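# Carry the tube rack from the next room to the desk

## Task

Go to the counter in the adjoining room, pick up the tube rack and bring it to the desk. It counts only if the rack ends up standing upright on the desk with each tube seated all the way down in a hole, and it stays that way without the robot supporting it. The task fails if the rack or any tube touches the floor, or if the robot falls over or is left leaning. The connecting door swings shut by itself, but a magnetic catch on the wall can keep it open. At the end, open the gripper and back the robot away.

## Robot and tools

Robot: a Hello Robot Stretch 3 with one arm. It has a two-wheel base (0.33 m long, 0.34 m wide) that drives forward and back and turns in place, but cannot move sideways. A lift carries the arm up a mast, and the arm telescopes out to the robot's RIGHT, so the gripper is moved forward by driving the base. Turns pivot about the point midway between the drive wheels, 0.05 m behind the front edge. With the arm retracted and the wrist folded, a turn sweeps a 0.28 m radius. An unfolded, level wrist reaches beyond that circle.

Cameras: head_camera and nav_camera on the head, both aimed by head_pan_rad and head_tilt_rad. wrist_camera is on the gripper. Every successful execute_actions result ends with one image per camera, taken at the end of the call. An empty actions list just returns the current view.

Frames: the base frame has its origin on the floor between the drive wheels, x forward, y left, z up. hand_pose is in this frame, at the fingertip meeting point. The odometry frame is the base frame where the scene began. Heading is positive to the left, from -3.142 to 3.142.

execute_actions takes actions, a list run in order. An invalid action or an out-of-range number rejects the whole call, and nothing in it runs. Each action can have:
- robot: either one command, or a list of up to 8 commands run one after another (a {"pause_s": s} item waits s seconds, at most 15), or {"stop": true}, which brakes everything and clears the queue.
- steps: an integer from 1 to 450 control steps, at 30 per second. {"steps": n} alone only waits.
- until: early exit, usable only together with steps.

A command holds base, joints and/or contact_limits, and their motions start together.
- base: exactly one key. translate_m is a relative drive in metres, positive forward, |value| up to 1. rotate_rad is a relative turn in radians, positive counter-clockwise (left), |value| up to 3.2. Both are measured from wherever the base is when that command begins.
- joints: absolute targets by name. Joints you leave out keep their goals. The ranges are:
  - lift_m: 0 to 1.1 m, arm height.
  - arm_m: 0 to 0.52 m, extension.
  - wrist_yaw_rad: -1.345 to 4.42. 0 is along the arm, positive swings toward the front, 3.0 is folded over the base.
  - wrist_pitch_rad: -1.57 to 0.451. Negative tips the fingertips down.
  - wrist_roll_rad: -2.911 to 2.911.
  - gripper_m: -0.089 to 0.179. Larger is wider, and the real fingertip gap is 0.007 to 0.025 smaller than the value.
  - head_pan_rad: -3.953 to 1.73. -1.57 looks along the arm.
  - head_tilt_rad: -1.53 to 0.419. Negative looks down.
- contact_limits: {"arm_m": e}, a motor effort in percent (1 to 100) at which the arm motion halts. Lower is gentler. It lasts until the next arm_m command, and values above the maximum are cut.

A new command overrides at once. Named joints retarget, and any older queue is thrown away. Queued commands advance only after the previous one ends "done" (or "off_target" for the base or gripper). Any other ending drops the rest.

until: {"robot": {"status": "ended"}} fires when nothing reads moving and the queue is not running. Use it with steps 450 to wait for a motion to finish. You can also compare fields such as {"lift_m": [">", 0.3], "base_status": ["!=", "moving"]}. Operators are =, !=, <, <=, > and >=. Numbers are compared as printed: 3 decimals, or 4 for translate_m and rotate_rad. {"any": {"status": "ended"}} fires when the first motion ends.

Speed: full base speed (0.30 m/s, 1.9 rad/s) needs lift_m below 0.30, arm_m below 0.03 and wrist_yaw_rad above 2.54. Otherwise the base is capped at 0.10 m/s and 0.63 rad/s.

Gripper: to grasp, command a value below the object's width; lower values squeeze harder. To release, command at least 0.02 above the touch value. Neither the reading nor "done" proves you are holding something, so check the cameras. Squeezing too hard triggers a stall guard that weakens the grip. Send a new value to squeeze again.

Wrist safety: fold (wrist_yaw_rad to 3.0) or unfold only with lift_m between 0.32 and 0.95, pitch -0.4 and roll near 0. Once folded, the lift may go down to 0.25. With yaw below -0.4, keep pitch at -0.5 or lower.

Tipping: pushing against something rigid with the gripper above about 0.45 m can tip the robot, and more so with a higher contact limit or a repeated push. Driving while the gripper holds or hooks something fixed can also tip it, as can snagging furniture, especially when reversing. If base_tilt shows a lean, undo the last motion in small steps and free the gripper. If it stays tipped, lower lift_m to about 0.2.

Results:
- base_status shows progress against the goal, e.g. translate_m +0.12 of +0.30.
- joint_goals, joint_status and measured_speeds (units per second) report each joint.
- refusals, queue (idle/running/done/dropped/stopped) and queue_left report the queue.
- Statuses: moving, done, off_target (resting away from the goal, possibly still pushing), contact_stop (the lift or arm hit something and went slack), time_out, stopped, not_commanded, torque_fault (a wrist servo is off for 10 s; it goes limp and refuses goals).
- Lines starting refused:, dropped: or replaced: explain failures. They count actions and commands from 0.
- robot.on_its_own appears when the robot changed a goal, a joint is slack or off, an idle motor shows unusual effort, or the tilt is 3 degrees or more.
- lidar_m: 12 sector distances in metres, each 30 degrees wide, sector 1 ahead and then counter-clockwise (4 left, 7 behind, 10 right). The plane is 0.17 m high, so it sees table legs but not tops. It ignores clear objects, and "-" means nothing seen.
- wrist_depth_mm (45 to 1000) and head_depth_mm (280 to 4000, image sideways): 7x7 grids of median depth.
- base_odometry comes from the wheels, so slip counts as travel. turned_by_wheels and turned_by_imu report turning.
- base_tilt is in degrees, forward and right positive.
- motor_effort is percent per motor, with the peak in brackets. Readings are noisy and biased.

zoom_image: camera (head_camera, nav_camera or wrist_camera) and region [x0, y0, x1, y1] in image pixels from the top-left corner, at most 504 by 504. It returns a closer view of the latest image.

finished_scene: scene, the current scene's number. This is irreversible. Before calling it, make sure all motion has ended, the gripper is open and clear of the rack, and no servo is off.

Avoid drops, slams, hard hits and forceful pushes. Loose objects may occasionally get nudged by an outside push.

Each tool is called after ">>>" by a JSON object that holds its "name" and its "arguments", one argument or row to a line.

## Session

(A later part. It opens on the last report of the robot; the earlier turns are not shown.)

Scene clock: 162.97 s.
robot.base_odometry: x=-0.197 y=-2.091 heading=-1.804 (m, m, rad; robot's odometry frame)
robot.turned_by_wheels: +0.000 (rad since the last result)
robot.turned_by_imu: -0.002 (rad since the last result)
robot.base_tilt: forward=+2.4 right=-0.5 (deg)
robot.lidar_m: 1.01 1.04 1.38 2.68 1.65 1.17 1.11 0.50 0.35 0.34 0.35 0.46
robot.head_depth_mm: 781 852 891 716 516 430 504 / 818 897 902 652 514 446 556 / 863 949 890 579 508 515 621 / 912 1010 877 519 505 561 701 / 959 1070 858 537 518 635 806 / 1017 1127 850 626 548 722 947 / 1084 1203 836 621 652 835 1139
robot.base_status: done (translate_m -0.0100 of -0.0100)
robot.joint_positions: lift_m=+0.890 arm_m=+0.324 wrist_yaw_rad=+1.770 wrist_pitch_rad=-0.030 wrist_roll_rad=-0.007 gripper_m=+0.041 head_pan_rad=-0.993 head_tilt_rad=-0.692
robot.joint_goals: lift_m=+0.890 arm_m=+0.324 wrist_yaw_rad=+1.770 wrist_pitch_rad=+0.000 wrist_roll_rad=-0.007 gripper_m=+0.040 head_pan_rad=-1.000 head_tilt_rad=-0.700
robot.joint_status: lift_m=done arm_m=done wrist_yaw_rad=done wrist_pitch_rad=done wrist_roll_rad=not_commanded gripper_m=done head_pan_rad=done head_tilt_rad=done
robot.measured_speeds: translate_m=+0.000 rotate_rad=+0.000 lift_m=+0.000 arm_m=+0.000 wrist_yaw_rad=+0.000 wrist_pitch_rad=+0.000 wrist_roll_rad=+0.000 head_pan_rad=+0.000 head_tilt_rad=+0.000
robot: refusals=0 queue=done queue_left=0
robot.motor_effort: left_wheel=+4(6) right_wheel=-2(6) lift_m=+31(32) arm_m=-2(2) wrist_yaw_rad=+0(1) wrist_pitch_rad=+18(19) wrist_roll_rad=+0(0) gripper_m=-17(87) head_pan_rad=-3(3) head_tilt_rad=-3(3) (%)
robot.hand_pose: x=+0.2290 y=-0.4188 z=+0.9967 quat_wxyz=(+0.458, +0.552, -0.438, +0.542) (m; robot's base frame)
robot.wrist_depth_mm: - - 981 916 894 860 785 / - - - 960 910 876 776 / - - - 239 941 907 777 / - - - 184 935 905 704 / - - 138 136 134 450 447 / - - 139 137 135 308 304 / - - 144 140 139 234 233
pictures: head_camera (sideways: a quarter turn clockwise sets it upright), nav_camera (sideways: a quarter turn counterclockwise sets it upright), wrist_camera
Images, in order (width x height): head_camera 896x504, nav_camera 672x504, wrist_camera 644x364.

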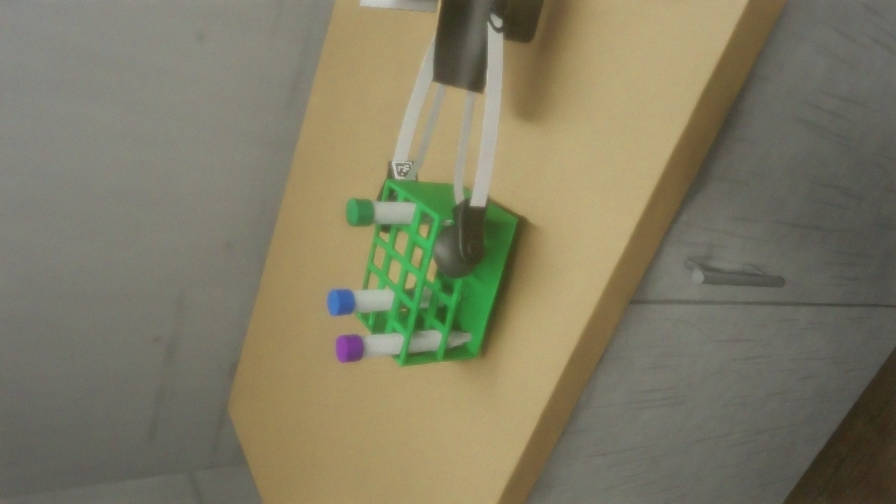

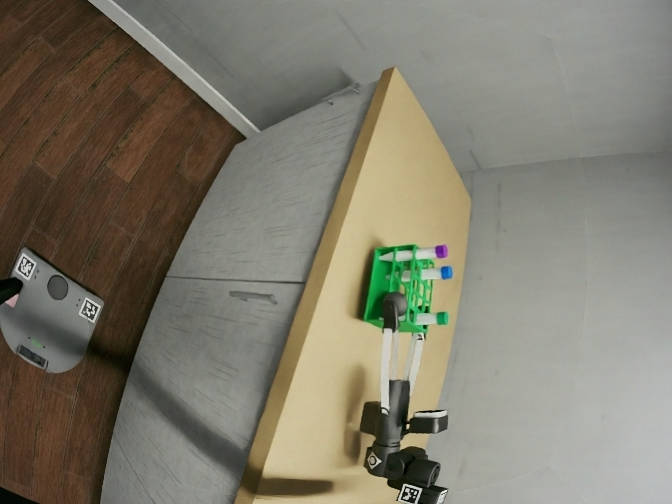

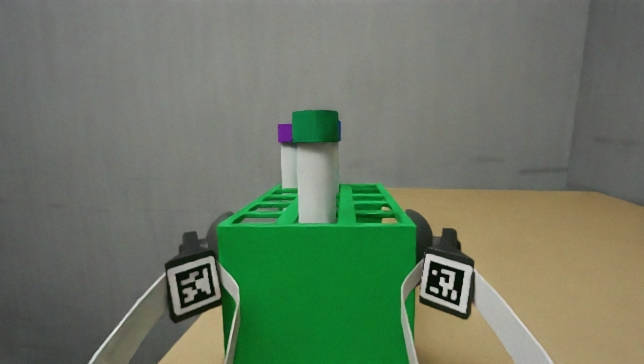

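>>> {"name": "execute_actions", "arguments": {
  "actions": [
    {"robot":[{"joints":{"lift_m":0.93}},{"joints":{"arm_m":0.0,"head_pan_rad":0.3,"head_tilt_rad":-0.5}},{"base":{"rotate_rad":0.3}},{"base":{"translate_m":0.15}},{"base":{"rotate_rad":1.57}},{"base":{"translate_m":1.0}}],"steps":450,"until":{"robot":{"status":"ended"}}},
    {"steps":300,"until":{"robot":{"status":"ended"}}}
  ]
}}

Scene clock: 191.00 s.
robot.base_odometry: x=+0.811 y=-2.175 heading=+0.066 (m, m, rad; robot's odometry frame)
robot.turned_by_wheels: +1.870 (rad since the last result)
robot.turned_by_imu: +1.873 (rad since the last result)
robot.base_tilt: forward=+2.3 right=-0.5 (deg)
robot.lidar_m: 1.67 1.17 1.01 1.01 1.16 1.33 1.34 1.30 1.12 1.12 1.29 1.81
robot.head_depth_mm: 1373 1456 1568 1680 1823 335 338 / 1426 1533 1657 1787 1934 1672 1364 / 1497 1605 1742 1863 2030 1660 1351 / 1568 1690 1827 1991 2075 1647 1346 / 1863 2009 2191 2377 2106 1640 1334 / 1975 2164 2368 2566 2107 1615 1330 / 2130 2302 2582 2775 2061 1611 1326
robot.base_status: done (translate_m +1.0000 of +1.0000)
robot.joint_positions: lift_m=+0.930 arm_m=+0.000 wrist_yaw_rad=+1.770 wrist_pitch_rad=-0.031 wrist_roll_rad=-0.007 gripper_m=+0.041 head_pan_rad=+0.293 head_tilt_rad=-0.507
robot.joint_goals: lift_m=+0.930 arm_m=+0.000 wrist_yaw_rad=+1.770 wrist_pitch_rad=+0.000 wrist_roll_rad=-0.007 gripper_m=+0.040 head_pan_rad=+0.300 head_tilt_rad=-0.500
robot.joint_status: lift_m=done arm_m=done wrist_yaw_rad=done wrist_pitch_rad=done wrist_roll_rad=not_commanded gripper_m=done head_pan_rad=done head_tilt_rad=done
robot.measured_speeds: translate_m=+0.000 rotate_rad=+0.000 lift_m=+0.000 arm_m=+0.000 wrist_yaw_rad=+0.000 wrist_pitch_rad=+0.000 wrist_roll_rad=+0.000 head_pan_rad=+0.000 head_tilt_rad=+0.000
robot: refusals=0 queue=done queue_left=0
robot.motor_effort: left_wheel=-5(10) right_wheel=+2(5) lift_m=+31(32) arm_m=-2(2) wrist_yaw_rad=+0(1) wrist_pitch_rad=+19(19) wrist_roll_rad=+0(0) gripper_m=-17(16) head_pan_rad=+3(37) head_tilt_rad=+2(16) (%)
robot.hand_pose: x=+0.2290 y=-0.0948 z=+1.0365 quat_wxyz=(+0.458, +0.552, -0.437, +0.542) (m; robot's base frame)
robot.wrist_depth_mm: 934 - - - - - - / 955 - - - - - - / 961 - - 237 - - - / 953 - - 217 - - - / 976 - 139 136 134 - - / 983 - 139 137 135 - - / 997 - 144 140 140 - -
pictures: head_camera (sideways: a quarter turn clockwise sets it upright), nav_camera (sideways: a quarter turn counterclockwise sets it upright), wrist_camera
Images, in order (width x height): head_camera 896x504, nav_camera 672x504, wrist_camera 644x364.

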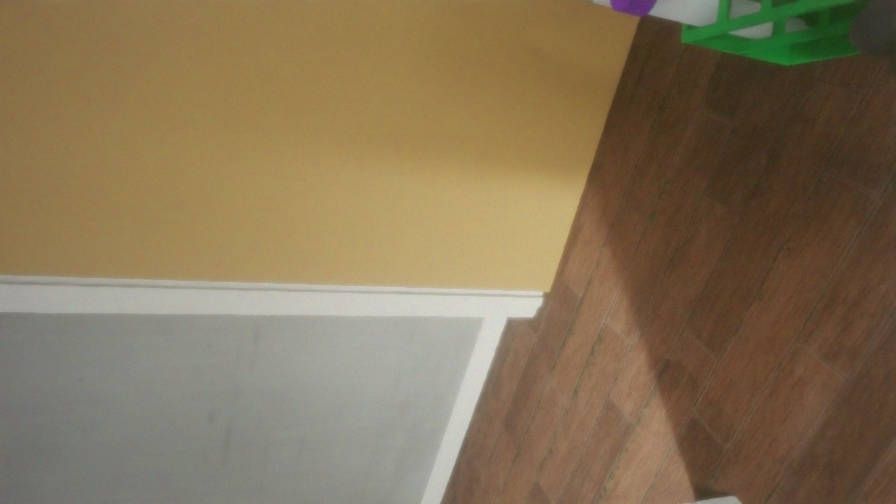

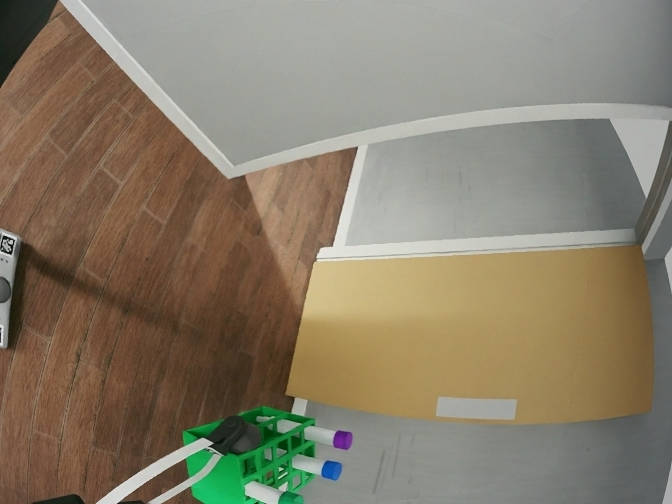

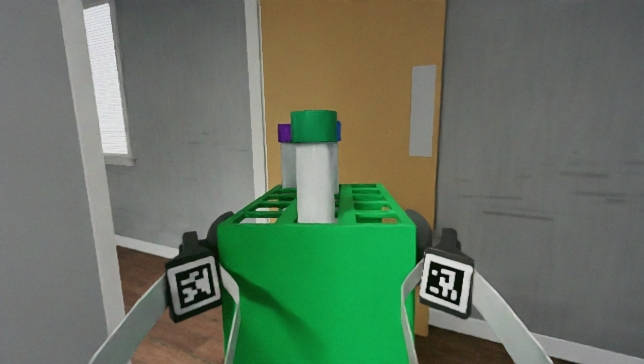

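>>> {"name": "execute_actions", "arguments": {
  "actions": [
    {"robot":{"base":{"translate_m":0.7}},"steps":450,"until":{"robot":{"status":"ended"}}}
  ]
}}

Scene clock: 208.10 s.
robot.base_odometry: x=+1.510 y=-2.129 heading=+0.066 (m, m, rad; robot's odometry frame)
robot.turned_by_wheels: +0.000 (rad since the last result)
robot.turned_by_imu: +0.000 (rad since the last result)
robot.base_tilt: forward=+2.5 right=-0.4 (deg)
robot.lidar_m: 0.99 1.10 0.82 0.83 0.96 1.66 2.01 1.50 1.30 1.29 1.32 1.00
robot.head_depth_mm: 795 851 908 984 1057 335 337 / 828 888 955 1037 1118 1231 1321 / 868 926 1004 1097 1192 1319 1354 / 911 976 1063 1160 1277 1405 1342 / 949 1027 1125 1231 1366 1497 1342 / 1011 1109 1231 1346 1509 1574 1314 / 1313 1435 1588 1755 1916 1615 1321
robot.base_status: done (translate_m +0.7000 of +0.7000)
robot.joint_positions: lift_m=+0.930 arm_m=+0.000 wrist_yaw_rad=+1.770 wrist_pitch_rad=-0.031 wrist_roll_rad=-0.007 gripper_m=+0.041 head_pan_rad=+0.293 head_tilt_rad=-0.507
robot.joint_goals: lift_m=+0.930 arm_m=+0.000 wrist_yaw_rad=+1.770 wrist_pitch_rad=+0.000 wrist_roll_rad=-0.007 gripper_m=+0.040 head_pan_rad=+0.300 head_tilt_rad=-0.500
robot.joint_status: lift_m=done arm_m=done wrist_yaw_rad=done wrist_pitch_rad=done wrist_roll_rad=not_commanded gripper_m=done head_pan_rad=done head_tilt_rad=done
robot.measured_speeds: translate_m=+0.000 rotate_rad=+0.000 lift_m=+0.000 arm_m=+0.000 wrist_yaw_rad=+0.000 wrist_pitch_rad=+0.000 wrist_roll_rad=+0.000 head_pan_rad=+0.000 head_tilt_rad=+0.000
robot: refusals=0 queue=done queue_left=0
robot.motor_effort: left_wheel=-5(6) right_wheel=+2(6) lift_m=+31(31) arm_m=-2(2) wrist_yaw_rad=+1(0) wrist_pitch_rad=+19(19) wrist_roll_rad=+0(0) gripper_m=-17(16) head_pan_rad=+3(3) head_tilt_rad=+3(3) (%)
robot.hand_pose: x=+0.2290 y=-0.0948 z=+1.0365 quat_wxyz=(+0.458, +0.552, -0.437, +0.542) (m; robot's base frame)
robot.wrist_depth_mm: - - - 946 816 853 797 / - - - 974 841 876 815 / - - - 238 854 884 818 / - - - 217 887 942 851 / - - 137 136 134 973 868 / - - 139 137 135 966 884 / - - 144 140 140 - 880
pictures: head_camera (sideways: a quarter turn clockwise sets it upright), nav_camera (sideways: a quarter turn counterclockwise sets it upright), wrist_camera
Images, in order (width x height): head_camera 896x504, nav_camera 672x504, wrist_camera 644x364.

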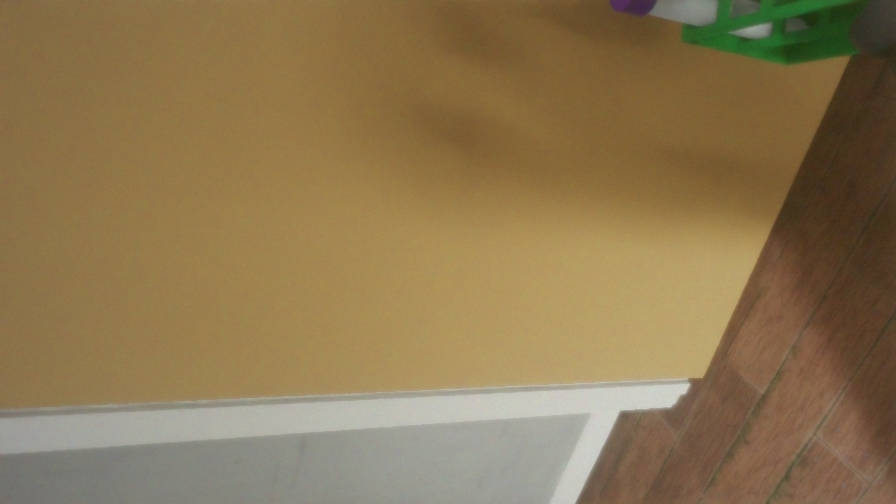

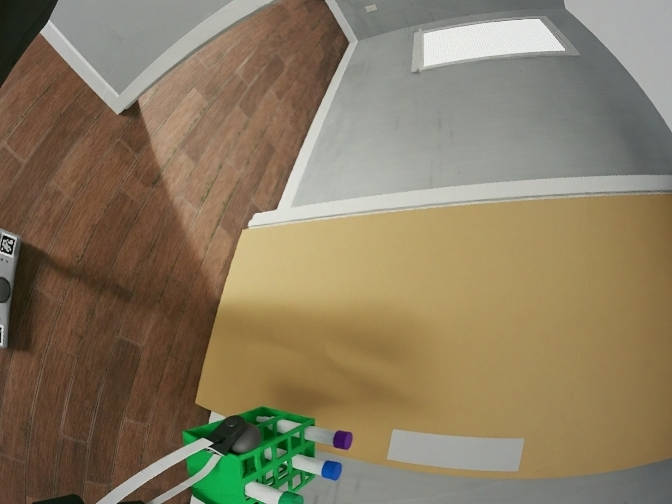

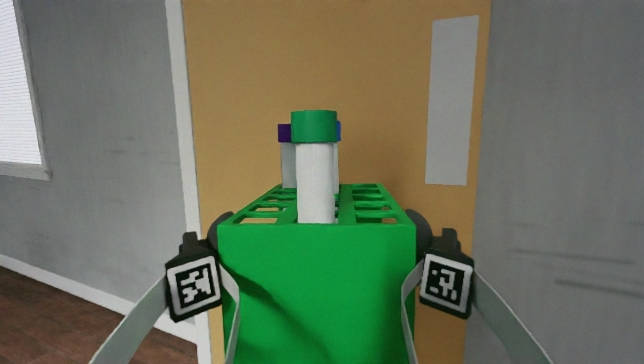

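>>> {"name": "execute_actions", "arguments": {
  "actions": [
    {"robot":[{"base":{"translate_m":0.5}},{"base":{"rotate_rad":1.27},"joints":{"head_pan_rad":0,"head_tilt_rad":-0.7}}],"steps":450,"until":{"robot":{"status":"ended"}}}
  ]
}}

Scene clock: 221.87 s.
robot.base_odometry: x=+2.009 y=-2.096 heading=+1.335 (m, m, rad; robot's odometry frame)
robot.turned_by_wheels: +1.270 (rad since the last result)
robot.turned_by_imu: +1.272 (rad since the last result)
robot.base_tilt: forward=+2.4 right=-0.6 (deg)
robot.lidar_m: 2.19 0.81 0.95 2.34 2.12 1.49 1.43 0.98 0.55 0.51 0.51 0.65
robot.head_depth_mm: 1638 1622 1596 1595 1058 - 1066 / 2208 2234 2235 2056 331 - 1172 / 2866 3180 2850 2223 352 - 1198 / 2904 3160 2944 2178 1720 1420 1209 / 2833 3244 2925 2153 1694 1401 1200 / 2857 3165 2922 2143 1687 1395 1196 / 2851 3127 2865 2083 1686 1392 1190
robot.base_status: done (rotate_rad +1.2699 of +1.2700)
robot.joint_positions: lift_m=+0.930 arm_m=+0.000 wrist_yaw_rad=+1.770 wrist_pitch_rad=-0.031 wrist_roll_rad=-0.007 gripper_m=+0.041 head_pan_rad=+0.007 head_tilt_rad=-0.691
robot.joint_goals: lift_m=+0.930 arm_m=+0.000 wrist_yaw_rad=+1.770 wrist_pitch_rad=+0.000 wrist_roll_rad=-0.007 gripper_m=+0.040 head_pan_rad=+0.000 head_tilt_rad=-0.700
robot.joint_status: lift_m=done arm_m=done wrist_yaw_rad=done wrist_pitch_rad=done wrist_roll_rad=not_commanded gripper_m=done head_pan_rad=done head_tilt_rad=done
robot.measured_speeds: translate_m=+0.000 rotate_rad=+0.000 lift_m=+0.000 arm_m=+0.000 wrist_yaw_rad=+0.000 wrist_pitch_rad=+0.000 wrist_roll_rad=+0.000 head_pan_rad=+0.000 head_tilt_rad=+0.000
robot: refusals=0 queue=done queue_left=0
robot.motor_effort: left_wheel=-4(10) right_wheel=+2(5) lift_m=+31(31) arm_m=-2(2) wrist_yaw_rad=-1(0) wrist_pitch_rad=+19(19) wrist_roll_rad=+0(0) gripper_m=-16(17) head_pan_rad=-3(22) head_tilt_rad=-4(16) (%)
robot.hand_pose: x=+0.2290 y=-0.0948 z=+1.0365 quat_wxyz=(+0.458, +0.552, -0.437, +0.542) (m; robot's base frame)
robot.wrist_depth_mm: 704 783 - - - - 505 / 723 746 - - - - 503 / 732 771 - 239 - - 499 / 773 766 - 218 - - 503 / 795 800 138 135 134 - 494 / 811 795 140 137 135 - 498 / 894 844 144 140 139 - 500
pictures: head_camera (sideways: a quarter turn clockwise sets it upright), nav_camera (sideways: a quarter turn counterclockwise sets it upright), wrist_camera
Images, in order (width x height): head_camera 896x504, nav_camera 672x504, wrist_camera 644x364.

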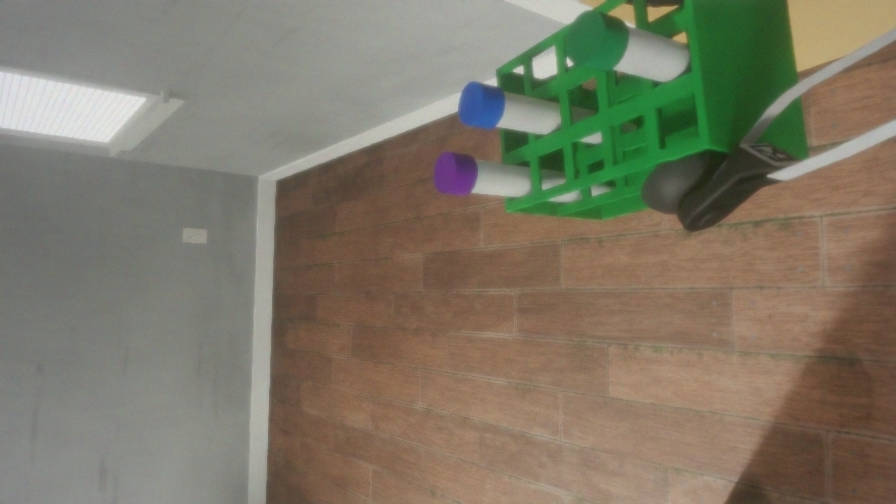

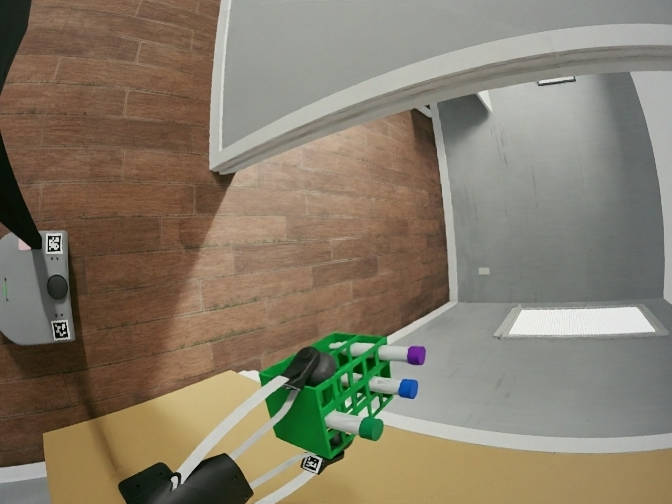

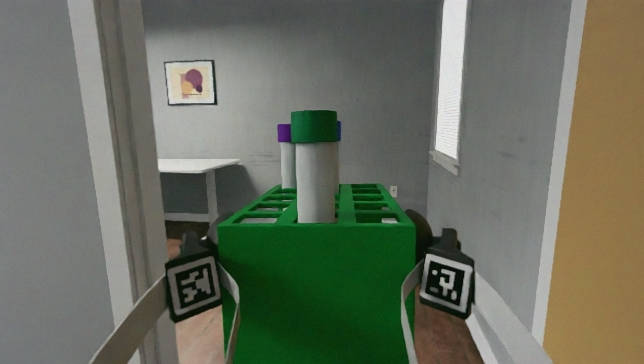

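>>> {"name": "execute_actions", "arguments": {
  "actions": [
    {"robot":{"base":{"translate_m":0.55}},"steps":450,"until":{"robot":{"status":"ended"}}}
  ]
}}

Scene clock: 230.93 s.
robot.base_odometry: x=+2.137 y=-1.561 heading=+1.335 (m, m, rad; robot's odometry frame)
robot.turned_by_wheels: +0.000 (rad since the last result)
robot.turned_by_imu: +0.000 (rad since the last result)
robot.base_tilt: forward=+2.4 right=-0.5 (deg)
robot.lidar_m: 2.13 2.71 0.47 0.48 2.59 2.07 1.97 0.71 0.48 0.44 0.45 0.87
robot.head_depth_mm: 1563 1560 1554 1553 1393 - 1203 / 2160 2135 2155 1975 331 - 1176 / 2394 2708 2843 2181 352 - 1187 / 2385 2694 2891 2216 1723 1415 1209 / 2391 2672 2834 2148 1693 1415 1211 / 2358 2656 2793 2111 1676 1400 1195 / 2355 2625 2856 2134 1683 1397 1187
robot.base_status: done (translate_m +0.5500 of +0.5500)
robot.joint_positions: lift_m=+0.930 arm_m=+0.000 wrist_yaw_rad=+1.770 wrist_pitch_rad=-0.031 wrist_roll_rad=-0.007 gripper_m=+0.041 head_pan_rad=+0.007 head_tilt_rad=-0.692
robot.joint_goals: lift_m=+0.930 arm_m=+0.000 wrist_yaw_rad=+1.770 wrist_pitch_rad=+0.000 wrist_roll_rad=-0.007 gripper_m=+0.040 head_pan_rad=+0.000 head_tilt_rad=-0.700
robot.joint_status: lift_m=done arm_m=done wrist_yaw_rad=done wrist_pitch_rad=done wrist_roll_rad=not_commanded gripper_m=done head_pan_rad=done head_tilt_rad=done
robot.measured_speeds: translate_m=+0.000 rotate_rad=+0.000 lift_m=+0.000 arm_m=+0.000 wrist_yaw_rad=+0.000 wrist_pitch_rad=+0.000 wrist_roll_rad=+0.000 head_pan_rad=+0.000 head_tilt_rad=+0.000
robot: refusals=0 queue=done queue_left=0
robot.motor_effort: left_wheel=-5(6) right_wheel=+2(6) lift_m=+31(31) arm_m=-2(2) wrist_yaw_rad=+0(0) wrist_pitch_rad=+19(19) wrist_roll_rad=+0(0) gripper_m=-16(17) head_pan_rad=-3(3) head_tilt_rad=-3(4) (%)
robot.hand_pose: x=+0.2290 y=-0.0948 z=+1.0365 quat_wxyz=(+0.458, +0.552, -0.437, +0.542) (m; robot's base frame)
robot.wrist_depth_mm: - - - - - - 764 / - - - - - - 762 / - - - 238 - - 763 / - - - 216 - - 773 / - - 139 136 134 - 768 / - - 140 137 135 - 766 / - - 143 140 139 - 764
pictures: head_camera (sideways: a quarter turn clockwise sets it upright), nav_camera (sideways: a quarter turn counterclockwise sets it upright), wrist_camera
Images, in order (width x height): head_camera 896x504, nav_camera 672x504, wrist_camera 644x364.

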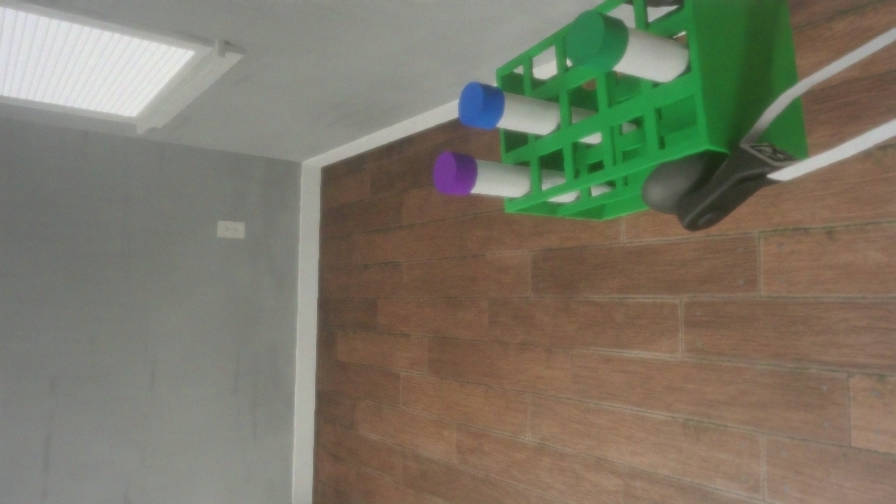

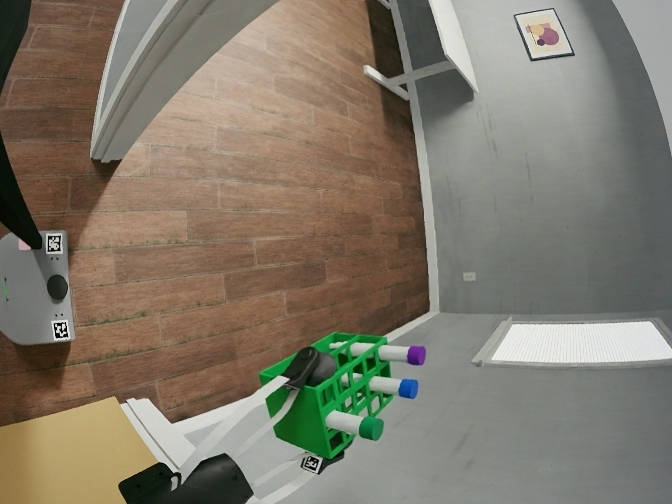

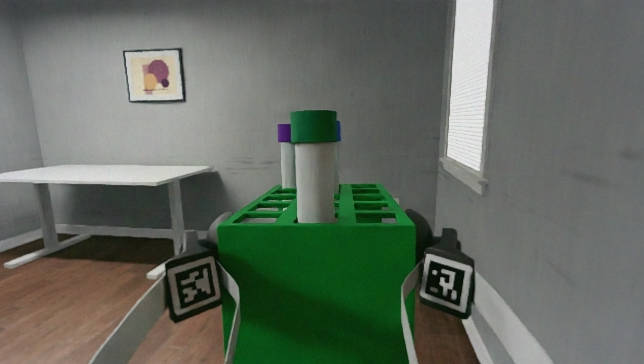

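>>> {"name": "execute_actions", "arguments": {
  "actions": [
    {"robot":[{"base":{"rotate_rad":0.1}},{"base":{"translate_m":1.0}}],"steps":450,"until":{"robot":{"status":"ended"}}},
    {"robot":{"base":{"translate_m":0.3}},"steps":450,"until":{"robot":{"status":"ended"}}}
  ]
}}

Scene clock: 249.13 s.
robot.base_odometry: x=+2.312 y=-0.273 heading=+1.435 (m, m, rad; robot's odometry frame)
robot.turned_by_wheels: +0.100 (rad since the last result)
robot.turned_by_imu: +0.100 (rad since the last result)
robot.base_tilt: forward=+2.4 right=-0.5 (deg)
robot.lidar_m: 1.51 1.60 1.70 3.04 1.36 1.07 1.74 0.96 0.73 0.71 0.75 1.09
robot.head_depth_mm: 1239 1375 1563 1784 1801 - 1201 / 1253 1387 1558 1728 330 - 1176 / 1259 1408 1574 1720 352 - 1193 / 1255 1412 1587 1821 1713 1428 1201 / 1263 1413 1585 1839 1707 1411 1206 / 1278 1416 1600 1859 1699 1399 1197 / 1275 1430 1618 1867 1680 1396 1193
robot.base_status: done (translate_m +0.3000 of +0.3000)
robot.joint_positions: lift_m=+0.930 arm_m=+0.000 wrist_yaw_rad=+1.770 wrist_pitch_rad=-0.031 wrist_roll_rad=-0.007 gripper_m=+0.041 head_pan_rad=+0.007 head_tilt_rad=-0.692
robot.joint_goals: lift_m=+0.930 arm_m=+0.000 wrist_yaw_rad=+1.770 wrist_pitch_rad=+0.000 wrist_roll_rad=-0.007 gripper_m=+0.040 head_pan_rad=+0.000 head_tilt_rad=-0.700
robot.joint_status: lift_m=done arm_m=done wrist_yaw_rad=done wrist_pitch_rad=done wrist_roll_rad=not_commanded gripper_m=done head_pan_rad=done head_tilt_rad=done
robot.measured_speeds: translate_m=+0.000 rotate_rad=+0.000 lift_m=+0.000 arm_m=+0.000 wrist_yaw_rad=+0.000 wrist_pitch_rad=+0.000 wrist_roll_rad=+0.000 head_pan_rad=+0.000 head_tilt_rad=+0.000
robot: refusals=0 queue=done queue_left=0
robot.motor_effort: left_wheel=-4(10) right_wheel=+2(6) lift_m=+31(31) arm_m=-2(2) wrist_yaw_rad=+0(0) wrist_pitch_rad=+19(19) wrist_roll_rad=+0(0) gripper_m=-17(16) head_pan_rad=-2(3) head_tilt_rad=-3(3) (%)
robot.hand_pose: x=+0.2290 y=-0.0948 z=+1.0365 quat_wxyz=(+0.458, +0.552, -0.437, +0.542) (m; robot's base frame)
robot.wrist_depth_mm: - - - - - - - / - - - - - - - / - - - 238 - - - / - - - 216 - - - / - - 138 135 134 - - / - - 139 137 135 - - / - - 143 140 140 - -
pictures: head_camera (sideways: a quarter turn clockwise sets it upright), nav_camera (sideways: a quarter turn counterclockwise sets it upright), wrist_camera
Images, in order (width x height): head_camera 896x504, nav_camera 672x504, wrist_camera 644x364.

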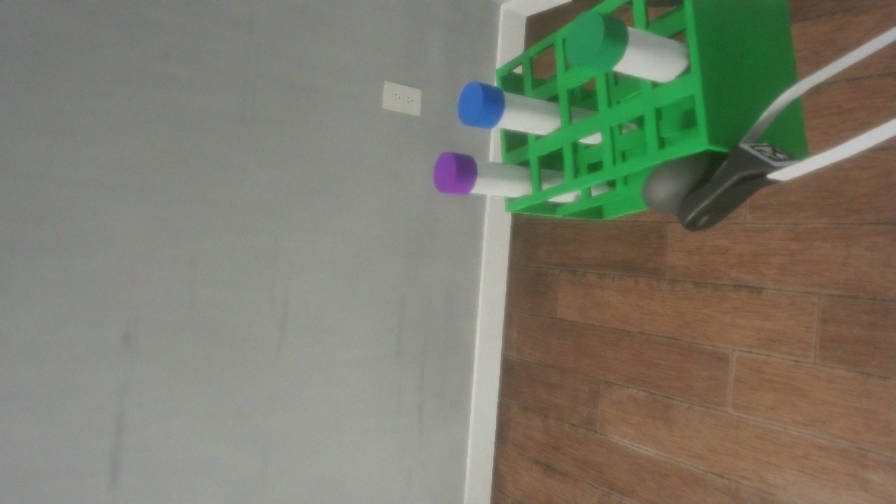

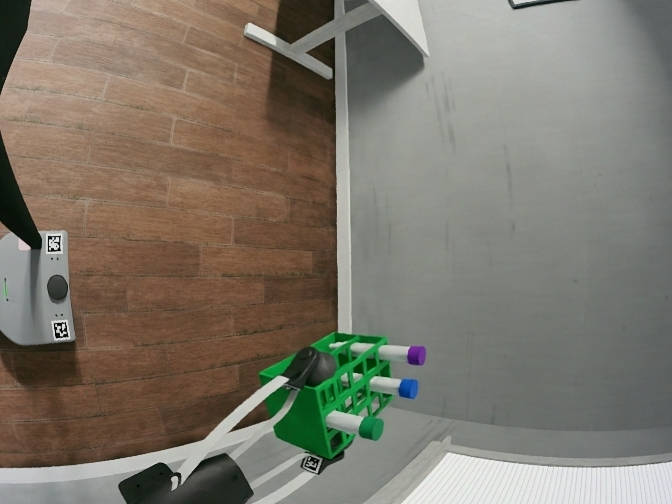

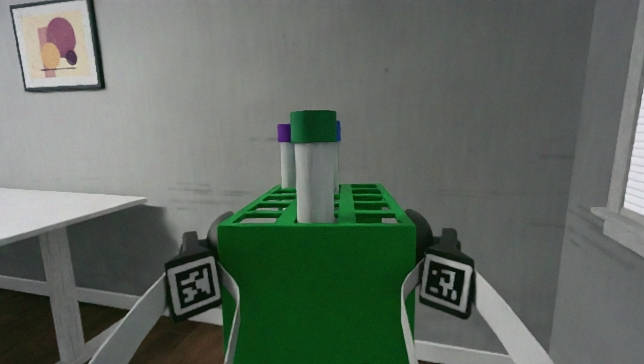

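>>> {"name": "execute_actions", "arguments": {
  "actions": [
    {"robot":[{"base":{"translate_m":0.38}},{"base":{"rotate_rad":1.57},"joints":{"head_pan_rad":-0.6,"head_tilt_rad":-0.7}}],"steps":450,"until":{"robot":{"status":"ended"}}},
    {"robot":{"base":{"translate_m":0.8}},"steps":450,"until":{"robot":{"status":"ended"}}}
  ]
}}

Scene clock: 268.40 s.
robot.base_odometry: x=+1.571 y=+0.212 heading=+3.005 (m, m, rad; robot's odometry frame)
robot.turned_by_wheels: +1.570 (rad since the last result)
robot.turned_by_imu: +1.574 (rad since the last result)
robot.base_tilt: forward=+2.6 right=-0.5 (deg)
robot.lidar_m: 2.24 1.81 1.38 1.35 1.42 1.57 1.53 1.58 1.20 1.17 0.87 1.78
robot.head_depth_mm: 1286 1370 1360 992 1627 1466 - / 1439 1543 1351 978 1120 1359 - / 1627 1742 1336 976 816 1404 - / 1877 1922 1310 961 1606 1413 1223 / 2083 2209 1295 1074 340 310 1201 / 1997 2128 1335 2131 344 293 1166 / 1923 1977 2277 2063 319 - 1180
robot.base_status: done (translate_m +0.8000 of +0.8000)
robot.joint_positions: lift_m=+0.930 arm_m=+0.000 wrist_yaw_rad=+1.770 wrist_pitch_rad=-0.031 wrist_roll_rad=-0.007 gripper_m=+0.041 head_pan_rad=-0.593 head_tilt_rad=-0.692
robot.joint_goals: lift_m=+0.930 arm_m=+0.000 wrist_yaw_rad=+1.770 wrist_pitch_rad=+0.000 wrist_roll_rad=-0.007 gripper_m=+0.040 head_pan_rad=-0.600 head_tilt_rad=-0.700
robot.joint_status: lift_m=done arm_m=done wrist_yaw_rad=done wrist_pitch_rad=done wrist_roll_rad=not_commanded gripper_m=done head_pan_rad=done head_tilt_rad=done
robot.measured_speeds: translate_m=+0.000 rotate_rad=+0.000 lift_m=+0.000 arm_m=+0.000 wrist_yaw_rad=+0.000 wrist_pitch_rad=+0.000 wrist_roll_rad=+0.000 head_pan_rad=+0.000 head_tilt_rad=+0.000
robot: refusals=0 queue=done queue_left=0
robot.motor_effort: left_wheel=-5(10) right_wheel=+3(6) lift_m=+31(31) arm_m=-2(2) wrist_yaw_rad=-1(0) wrist_pitch_rad=+19(19) wrist_roll_rad=+0(0) gripper_m=-17(17) head_pan_rad=-2(30) head_tilt_rad=-3(2) (%)
robot.hand_pose: x=+0.2290 y=-0.0948 z=+1.0365 quat_wxyz=(+0.458, +0.552, -0.437, +0.542) (m; robot's base frame)
robot.wrist_depth_mm: - - - - - - - / - - - - - - - / - - - 236 - - - / - - - 215 - - - / - - 138 136 134 - - / - - 139 137 135 840 773 / - - 144 140 139 - 594
pictures: head_camera (sideways: a quarter turn clockwise sets it upright), nav_camera (sideways: a quarter turn counterclockwise sets it upright), wrist_camera
Images, in order (width x height): head_camera 896x504, nav_camera 672x504, wrist_camera 644x364.

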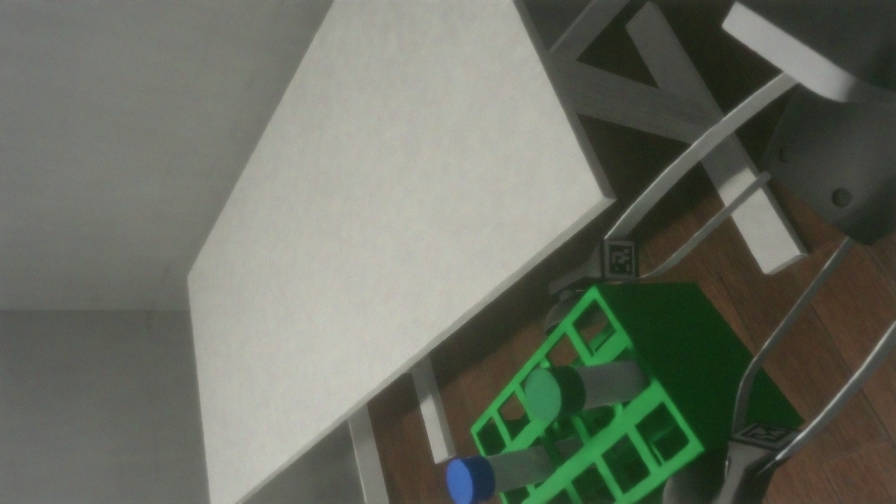

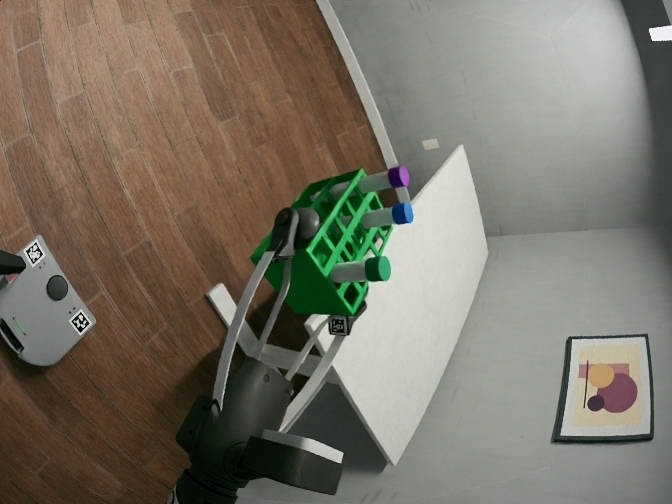

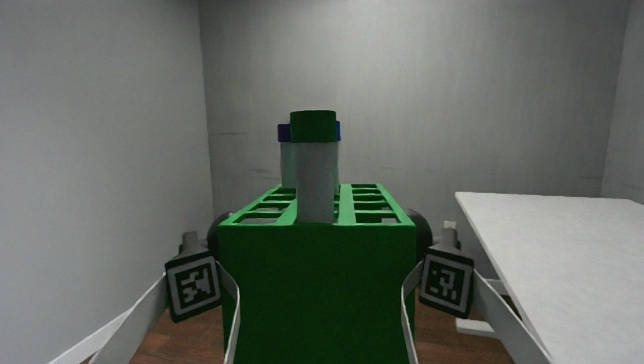

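>>> {"name": "execute_actions", "arguments": {
  "actions": [
    {"robot":{"base":{"translate_m":0.75},"joints":{"head_pan_rad":-1.2,"head_tilt_rad":-0.8}},"steps":450,"until":{"robot":{"status":"ended"}}},
    {"robot":{"joints":{"arm_m":0.4,"wrist_yaw_rad":0.9}},"steps":450,"until":{"robot":{"status":"ended"}}}
  ]
}}

Scene clock: 283.33 s.
robot.base_odometry: x=+0.828 y=+0.314 heading=+3.005 (m, m, rad; robot's odometry frame)
robot.turned_by_wheels: +0.000 (rad since the last result)
robot.turned_by_imu: -0.001 (rad since the last result)
robot.base_tilt: forward=+2.5 right=-0.6 (deg)
robot.lidar_m: 1.49 1.58 1.33 1.30 1.38 2.33 2.28 1.64 0.77 1.22 1.29 1.27
robot.head_depth_mm: 1007 1082 1040 869 709 643 1168 / 1039 1119 1072 861 703 1297 1170 / 1079 666 1093 854 699 1341 1176 / 1122 1238 1083 845 714 1338 1165 / 1184 1318 1070 835 745 1331 1161 / 1244 1357 1056 832 1464 1324 1146 / 1299 1412 1043 820 1508 1307 1142
robot.base_status: done (translate_m +0.7500 of +0.7500)
robot.joint_positions: lift_m=+0.930 arm_m=+0.400 wrist_yaw_rad=+0.899 wrist_pitch_rad=-0.031 wrist_roll_rad=-0.007 gripper_m=+0.041 head_pan_rad=-1.193 head_tilt_rad=-0.790
robot.joint_goals: lift_m=+0.930 arm_m=+0.400 wrist_yaw_rad=+0.900 wrist_pitch_rad=+0.000 wrist_roll_rad=-0.007 gripper_m=+0.040 head_pan_rad=-1.200 head_tilt_rad=-0.800
robot.joint_status: lift_m=done arm_m=done wrist_yaw_rad=done wrist_pitch_rad=done wrist_roll_rad=not_commanded gripper_m=done head_pan_rad=done head_tilt_rad=done
robot.measured_speeds: translate_m=+0.000 rotate_rad=+0.000 lift_m=+0.000 arm_m=+0.000 wrist_yaw_rad=+0.000 wrist_pitch_rad=+0.000 wrist_roll_rad=+0.000 head_pan_rad=+0.000 head_tilt_rad=+0.000
robot: refusals=0 queue=done queue_left=0
robot.motor_effort: left_wheel=-5(6) right_wheel=+2(5) lift_m=+31(31) arm_m=+3(3) wrist_yaw_rad=+0(3) wrist_pitch_rad=+19(19) wrist_roll_rad=+0(0) gripper_m=-17(16) head_pan_rad=-3(30) head_tilt_rad=-3(11) (%)
robot.hand_pose: x=+0.1785 y=-0.7036 z=+1.0365 quat_wxyz=(+0.644, +0.316, -0.629, +0.298) (m; robot's base frame)
robot.wrist_depth_mm: - - - - 745 589 484 / - - - - 781 598 486 / - - - 239 779 608 494 / - - - 216 792 628 493 / - - 138 136 134 618 505 / 872 800 140 137 135 622 516 / 599 597 144 140 139 595 527
pictures: head_camera (sideways: a quarter turn clockwise sets it upright), nav_camera (sideways: a quarter turn counterclockwise sets it upright), wrist_camera
Images, in order (width x height): head_camera 896x504, nav_camera 672x504, wrist_camera 644x364.

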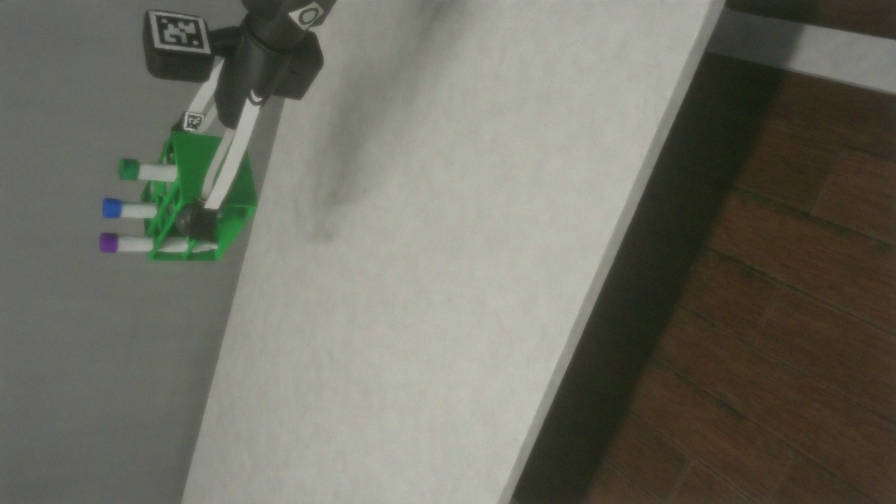

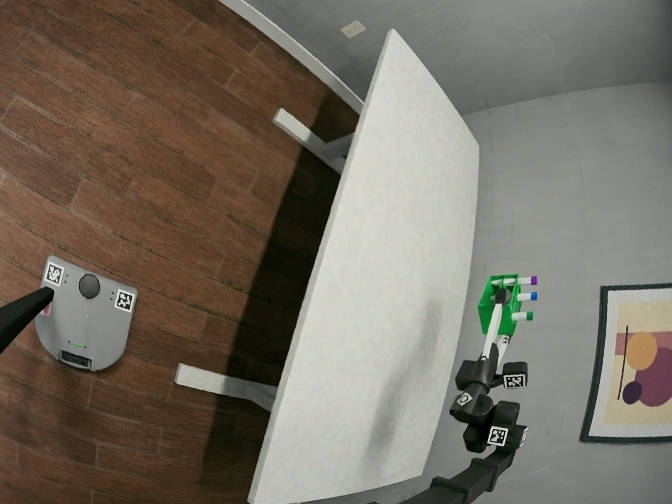

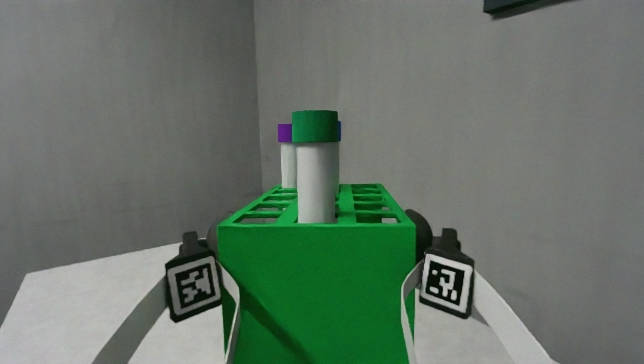

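>>> {"name": "execute_actions", "arguments": {
  "actions": [
    {"robot":{"joints":{"lift_m":0.71}},"steps":450,"until":{"robot":{"status":"ended"}}}
  ]
}}

Scene clock: 288.77 s.
robot.base_odometry: x=+0.828 y=+0.314 heading=+3.005 (m, m, rad; robot's odometry frame)
robot.turned_by_wheels: +0.000 (rad since the last result)
robot.turned_by_imu: -0.001 (rad since the last result)
robot.base_tilt: forward=+2.4 right=-0.4 (deg)
robot.lidar_m: 1.49 1.58 1.33 1.30 1.38 2.32 2.28 1.64 0.76 1.22 1.29 1.27
robot.head_depth_mm: 997 1111 1120 - 710 641 1164 / 1039 1164 1113 - 706 1292 1179 / 1088 1221 1101 823 699 1345 1172 / 1130 1276 998 844 715 1342 1168 / 1188 1328 1068 838 744 1339 1156 / 1243 1367 1056 828 1476 1318 1152 / 1301 1410 1046 820 1494 1317 1148
robot.base_status: done (translate_m +0.7500 of +0.7500)
robot.joint_positions: lift_m=+0.710 arm_m=+0.400 wrist_yaw_rad=+0.899 wrist_pitch_rad=-0.031 wrist_roll_rad=-0.007 gripper_m=+0.041 head_pan_rad=-1.193 head_tilt_rad=-0.790
robot.joint_goals: lift_m=+0.710 arm_m=+0.400 wrist_yaw_rad=+0.900 wrist_pitch_rad=+0.000 wrist_roll_rad=-0.007 gripper_m=+0.040 head_pan_rad=-1.200 head_tilt_rad=-0.800
robot.joint_status: lift_m=done arm_m=done wrist_yaw_rad=done wrist_pitch_rad=done wrist_roll_rad=not_commanded gripper_m=done head_pan_rad=done head_tilt_rad=done
robot.measured_speeds: translate_m=+0.000 rotate_rad=+0.000 lift_m=+0.000 arm_m=+0.000 wrist_yaw_rad=+0.000 wrist_pitch_rad=+0.000 wrist_roll_rad=+0.000 head_pan_rad=+0.000 head_tilt_rad=+0.000
robot: refusals=0 queue=done queue_left=0
robot.motor_effort: left_wheel=-5(5) right_wheel=+2(2) lift_m=+22(31) arm_m=+3(3) wrist_yaw_rad=+1(0) wrist_pitch_rad=+19(19) wrist_roll_rad=+0(0) gripper_m=-16(17) head_pan_rad=-3(3) head_tilt_rad=-3(3) (%)
robot.hand_pose: x=+0.1785 y=-0.7036 z=+0.8168 quat_wxyz=(+0.644, +0.316, -0.629, +0.298) (m; robot's base frame)
robot.wrist_depth_mm: - - - - 752 582 474 / - - - - 762 604 477 / - - - 237 787 602 491 / - 973 917 214 778 612 510 / 499 496 139 136 134 476 471 / 341 334 139 137 135 324 326 / 255 251 143 140 139 249 248
pictures: head_camera (sideways: a quarter turn clockwise sets it upright), nav_camera (sideways: a quarter turn counterclockwise sets it upright), wrist_camera
Images, in order (width x height): head_camera 896x504, nav_camera 672x504, wrist_camera 644x364.

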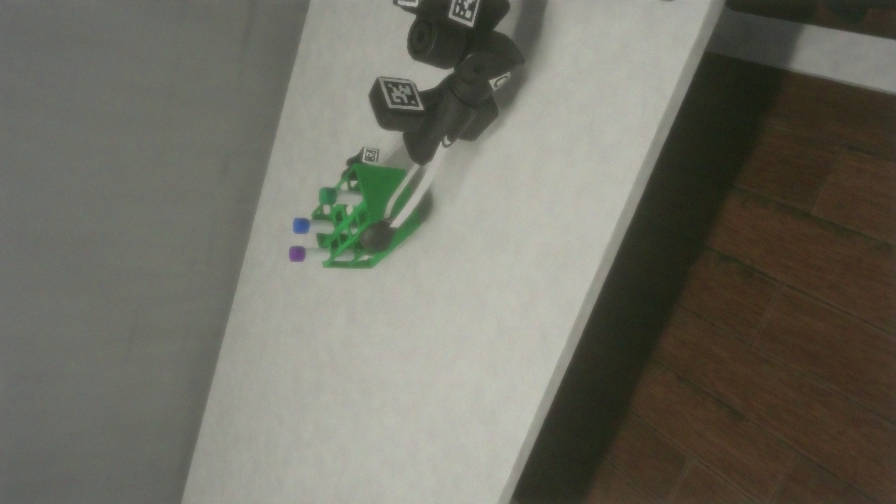

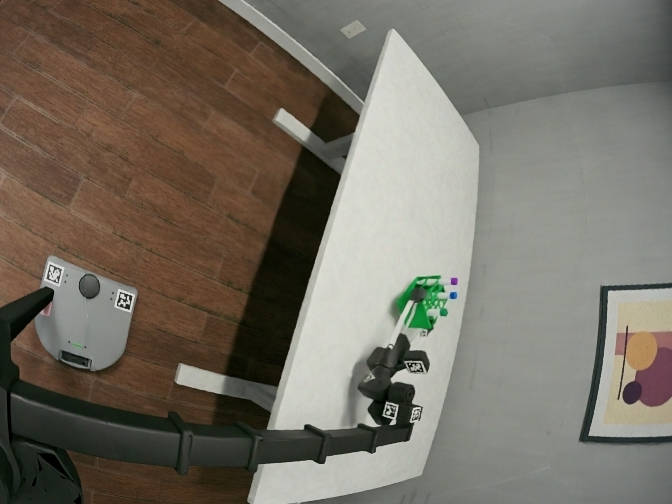

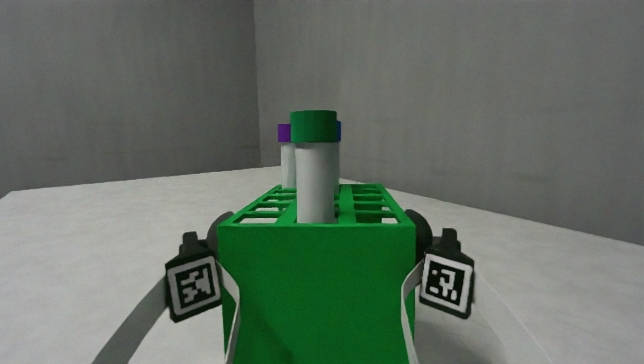

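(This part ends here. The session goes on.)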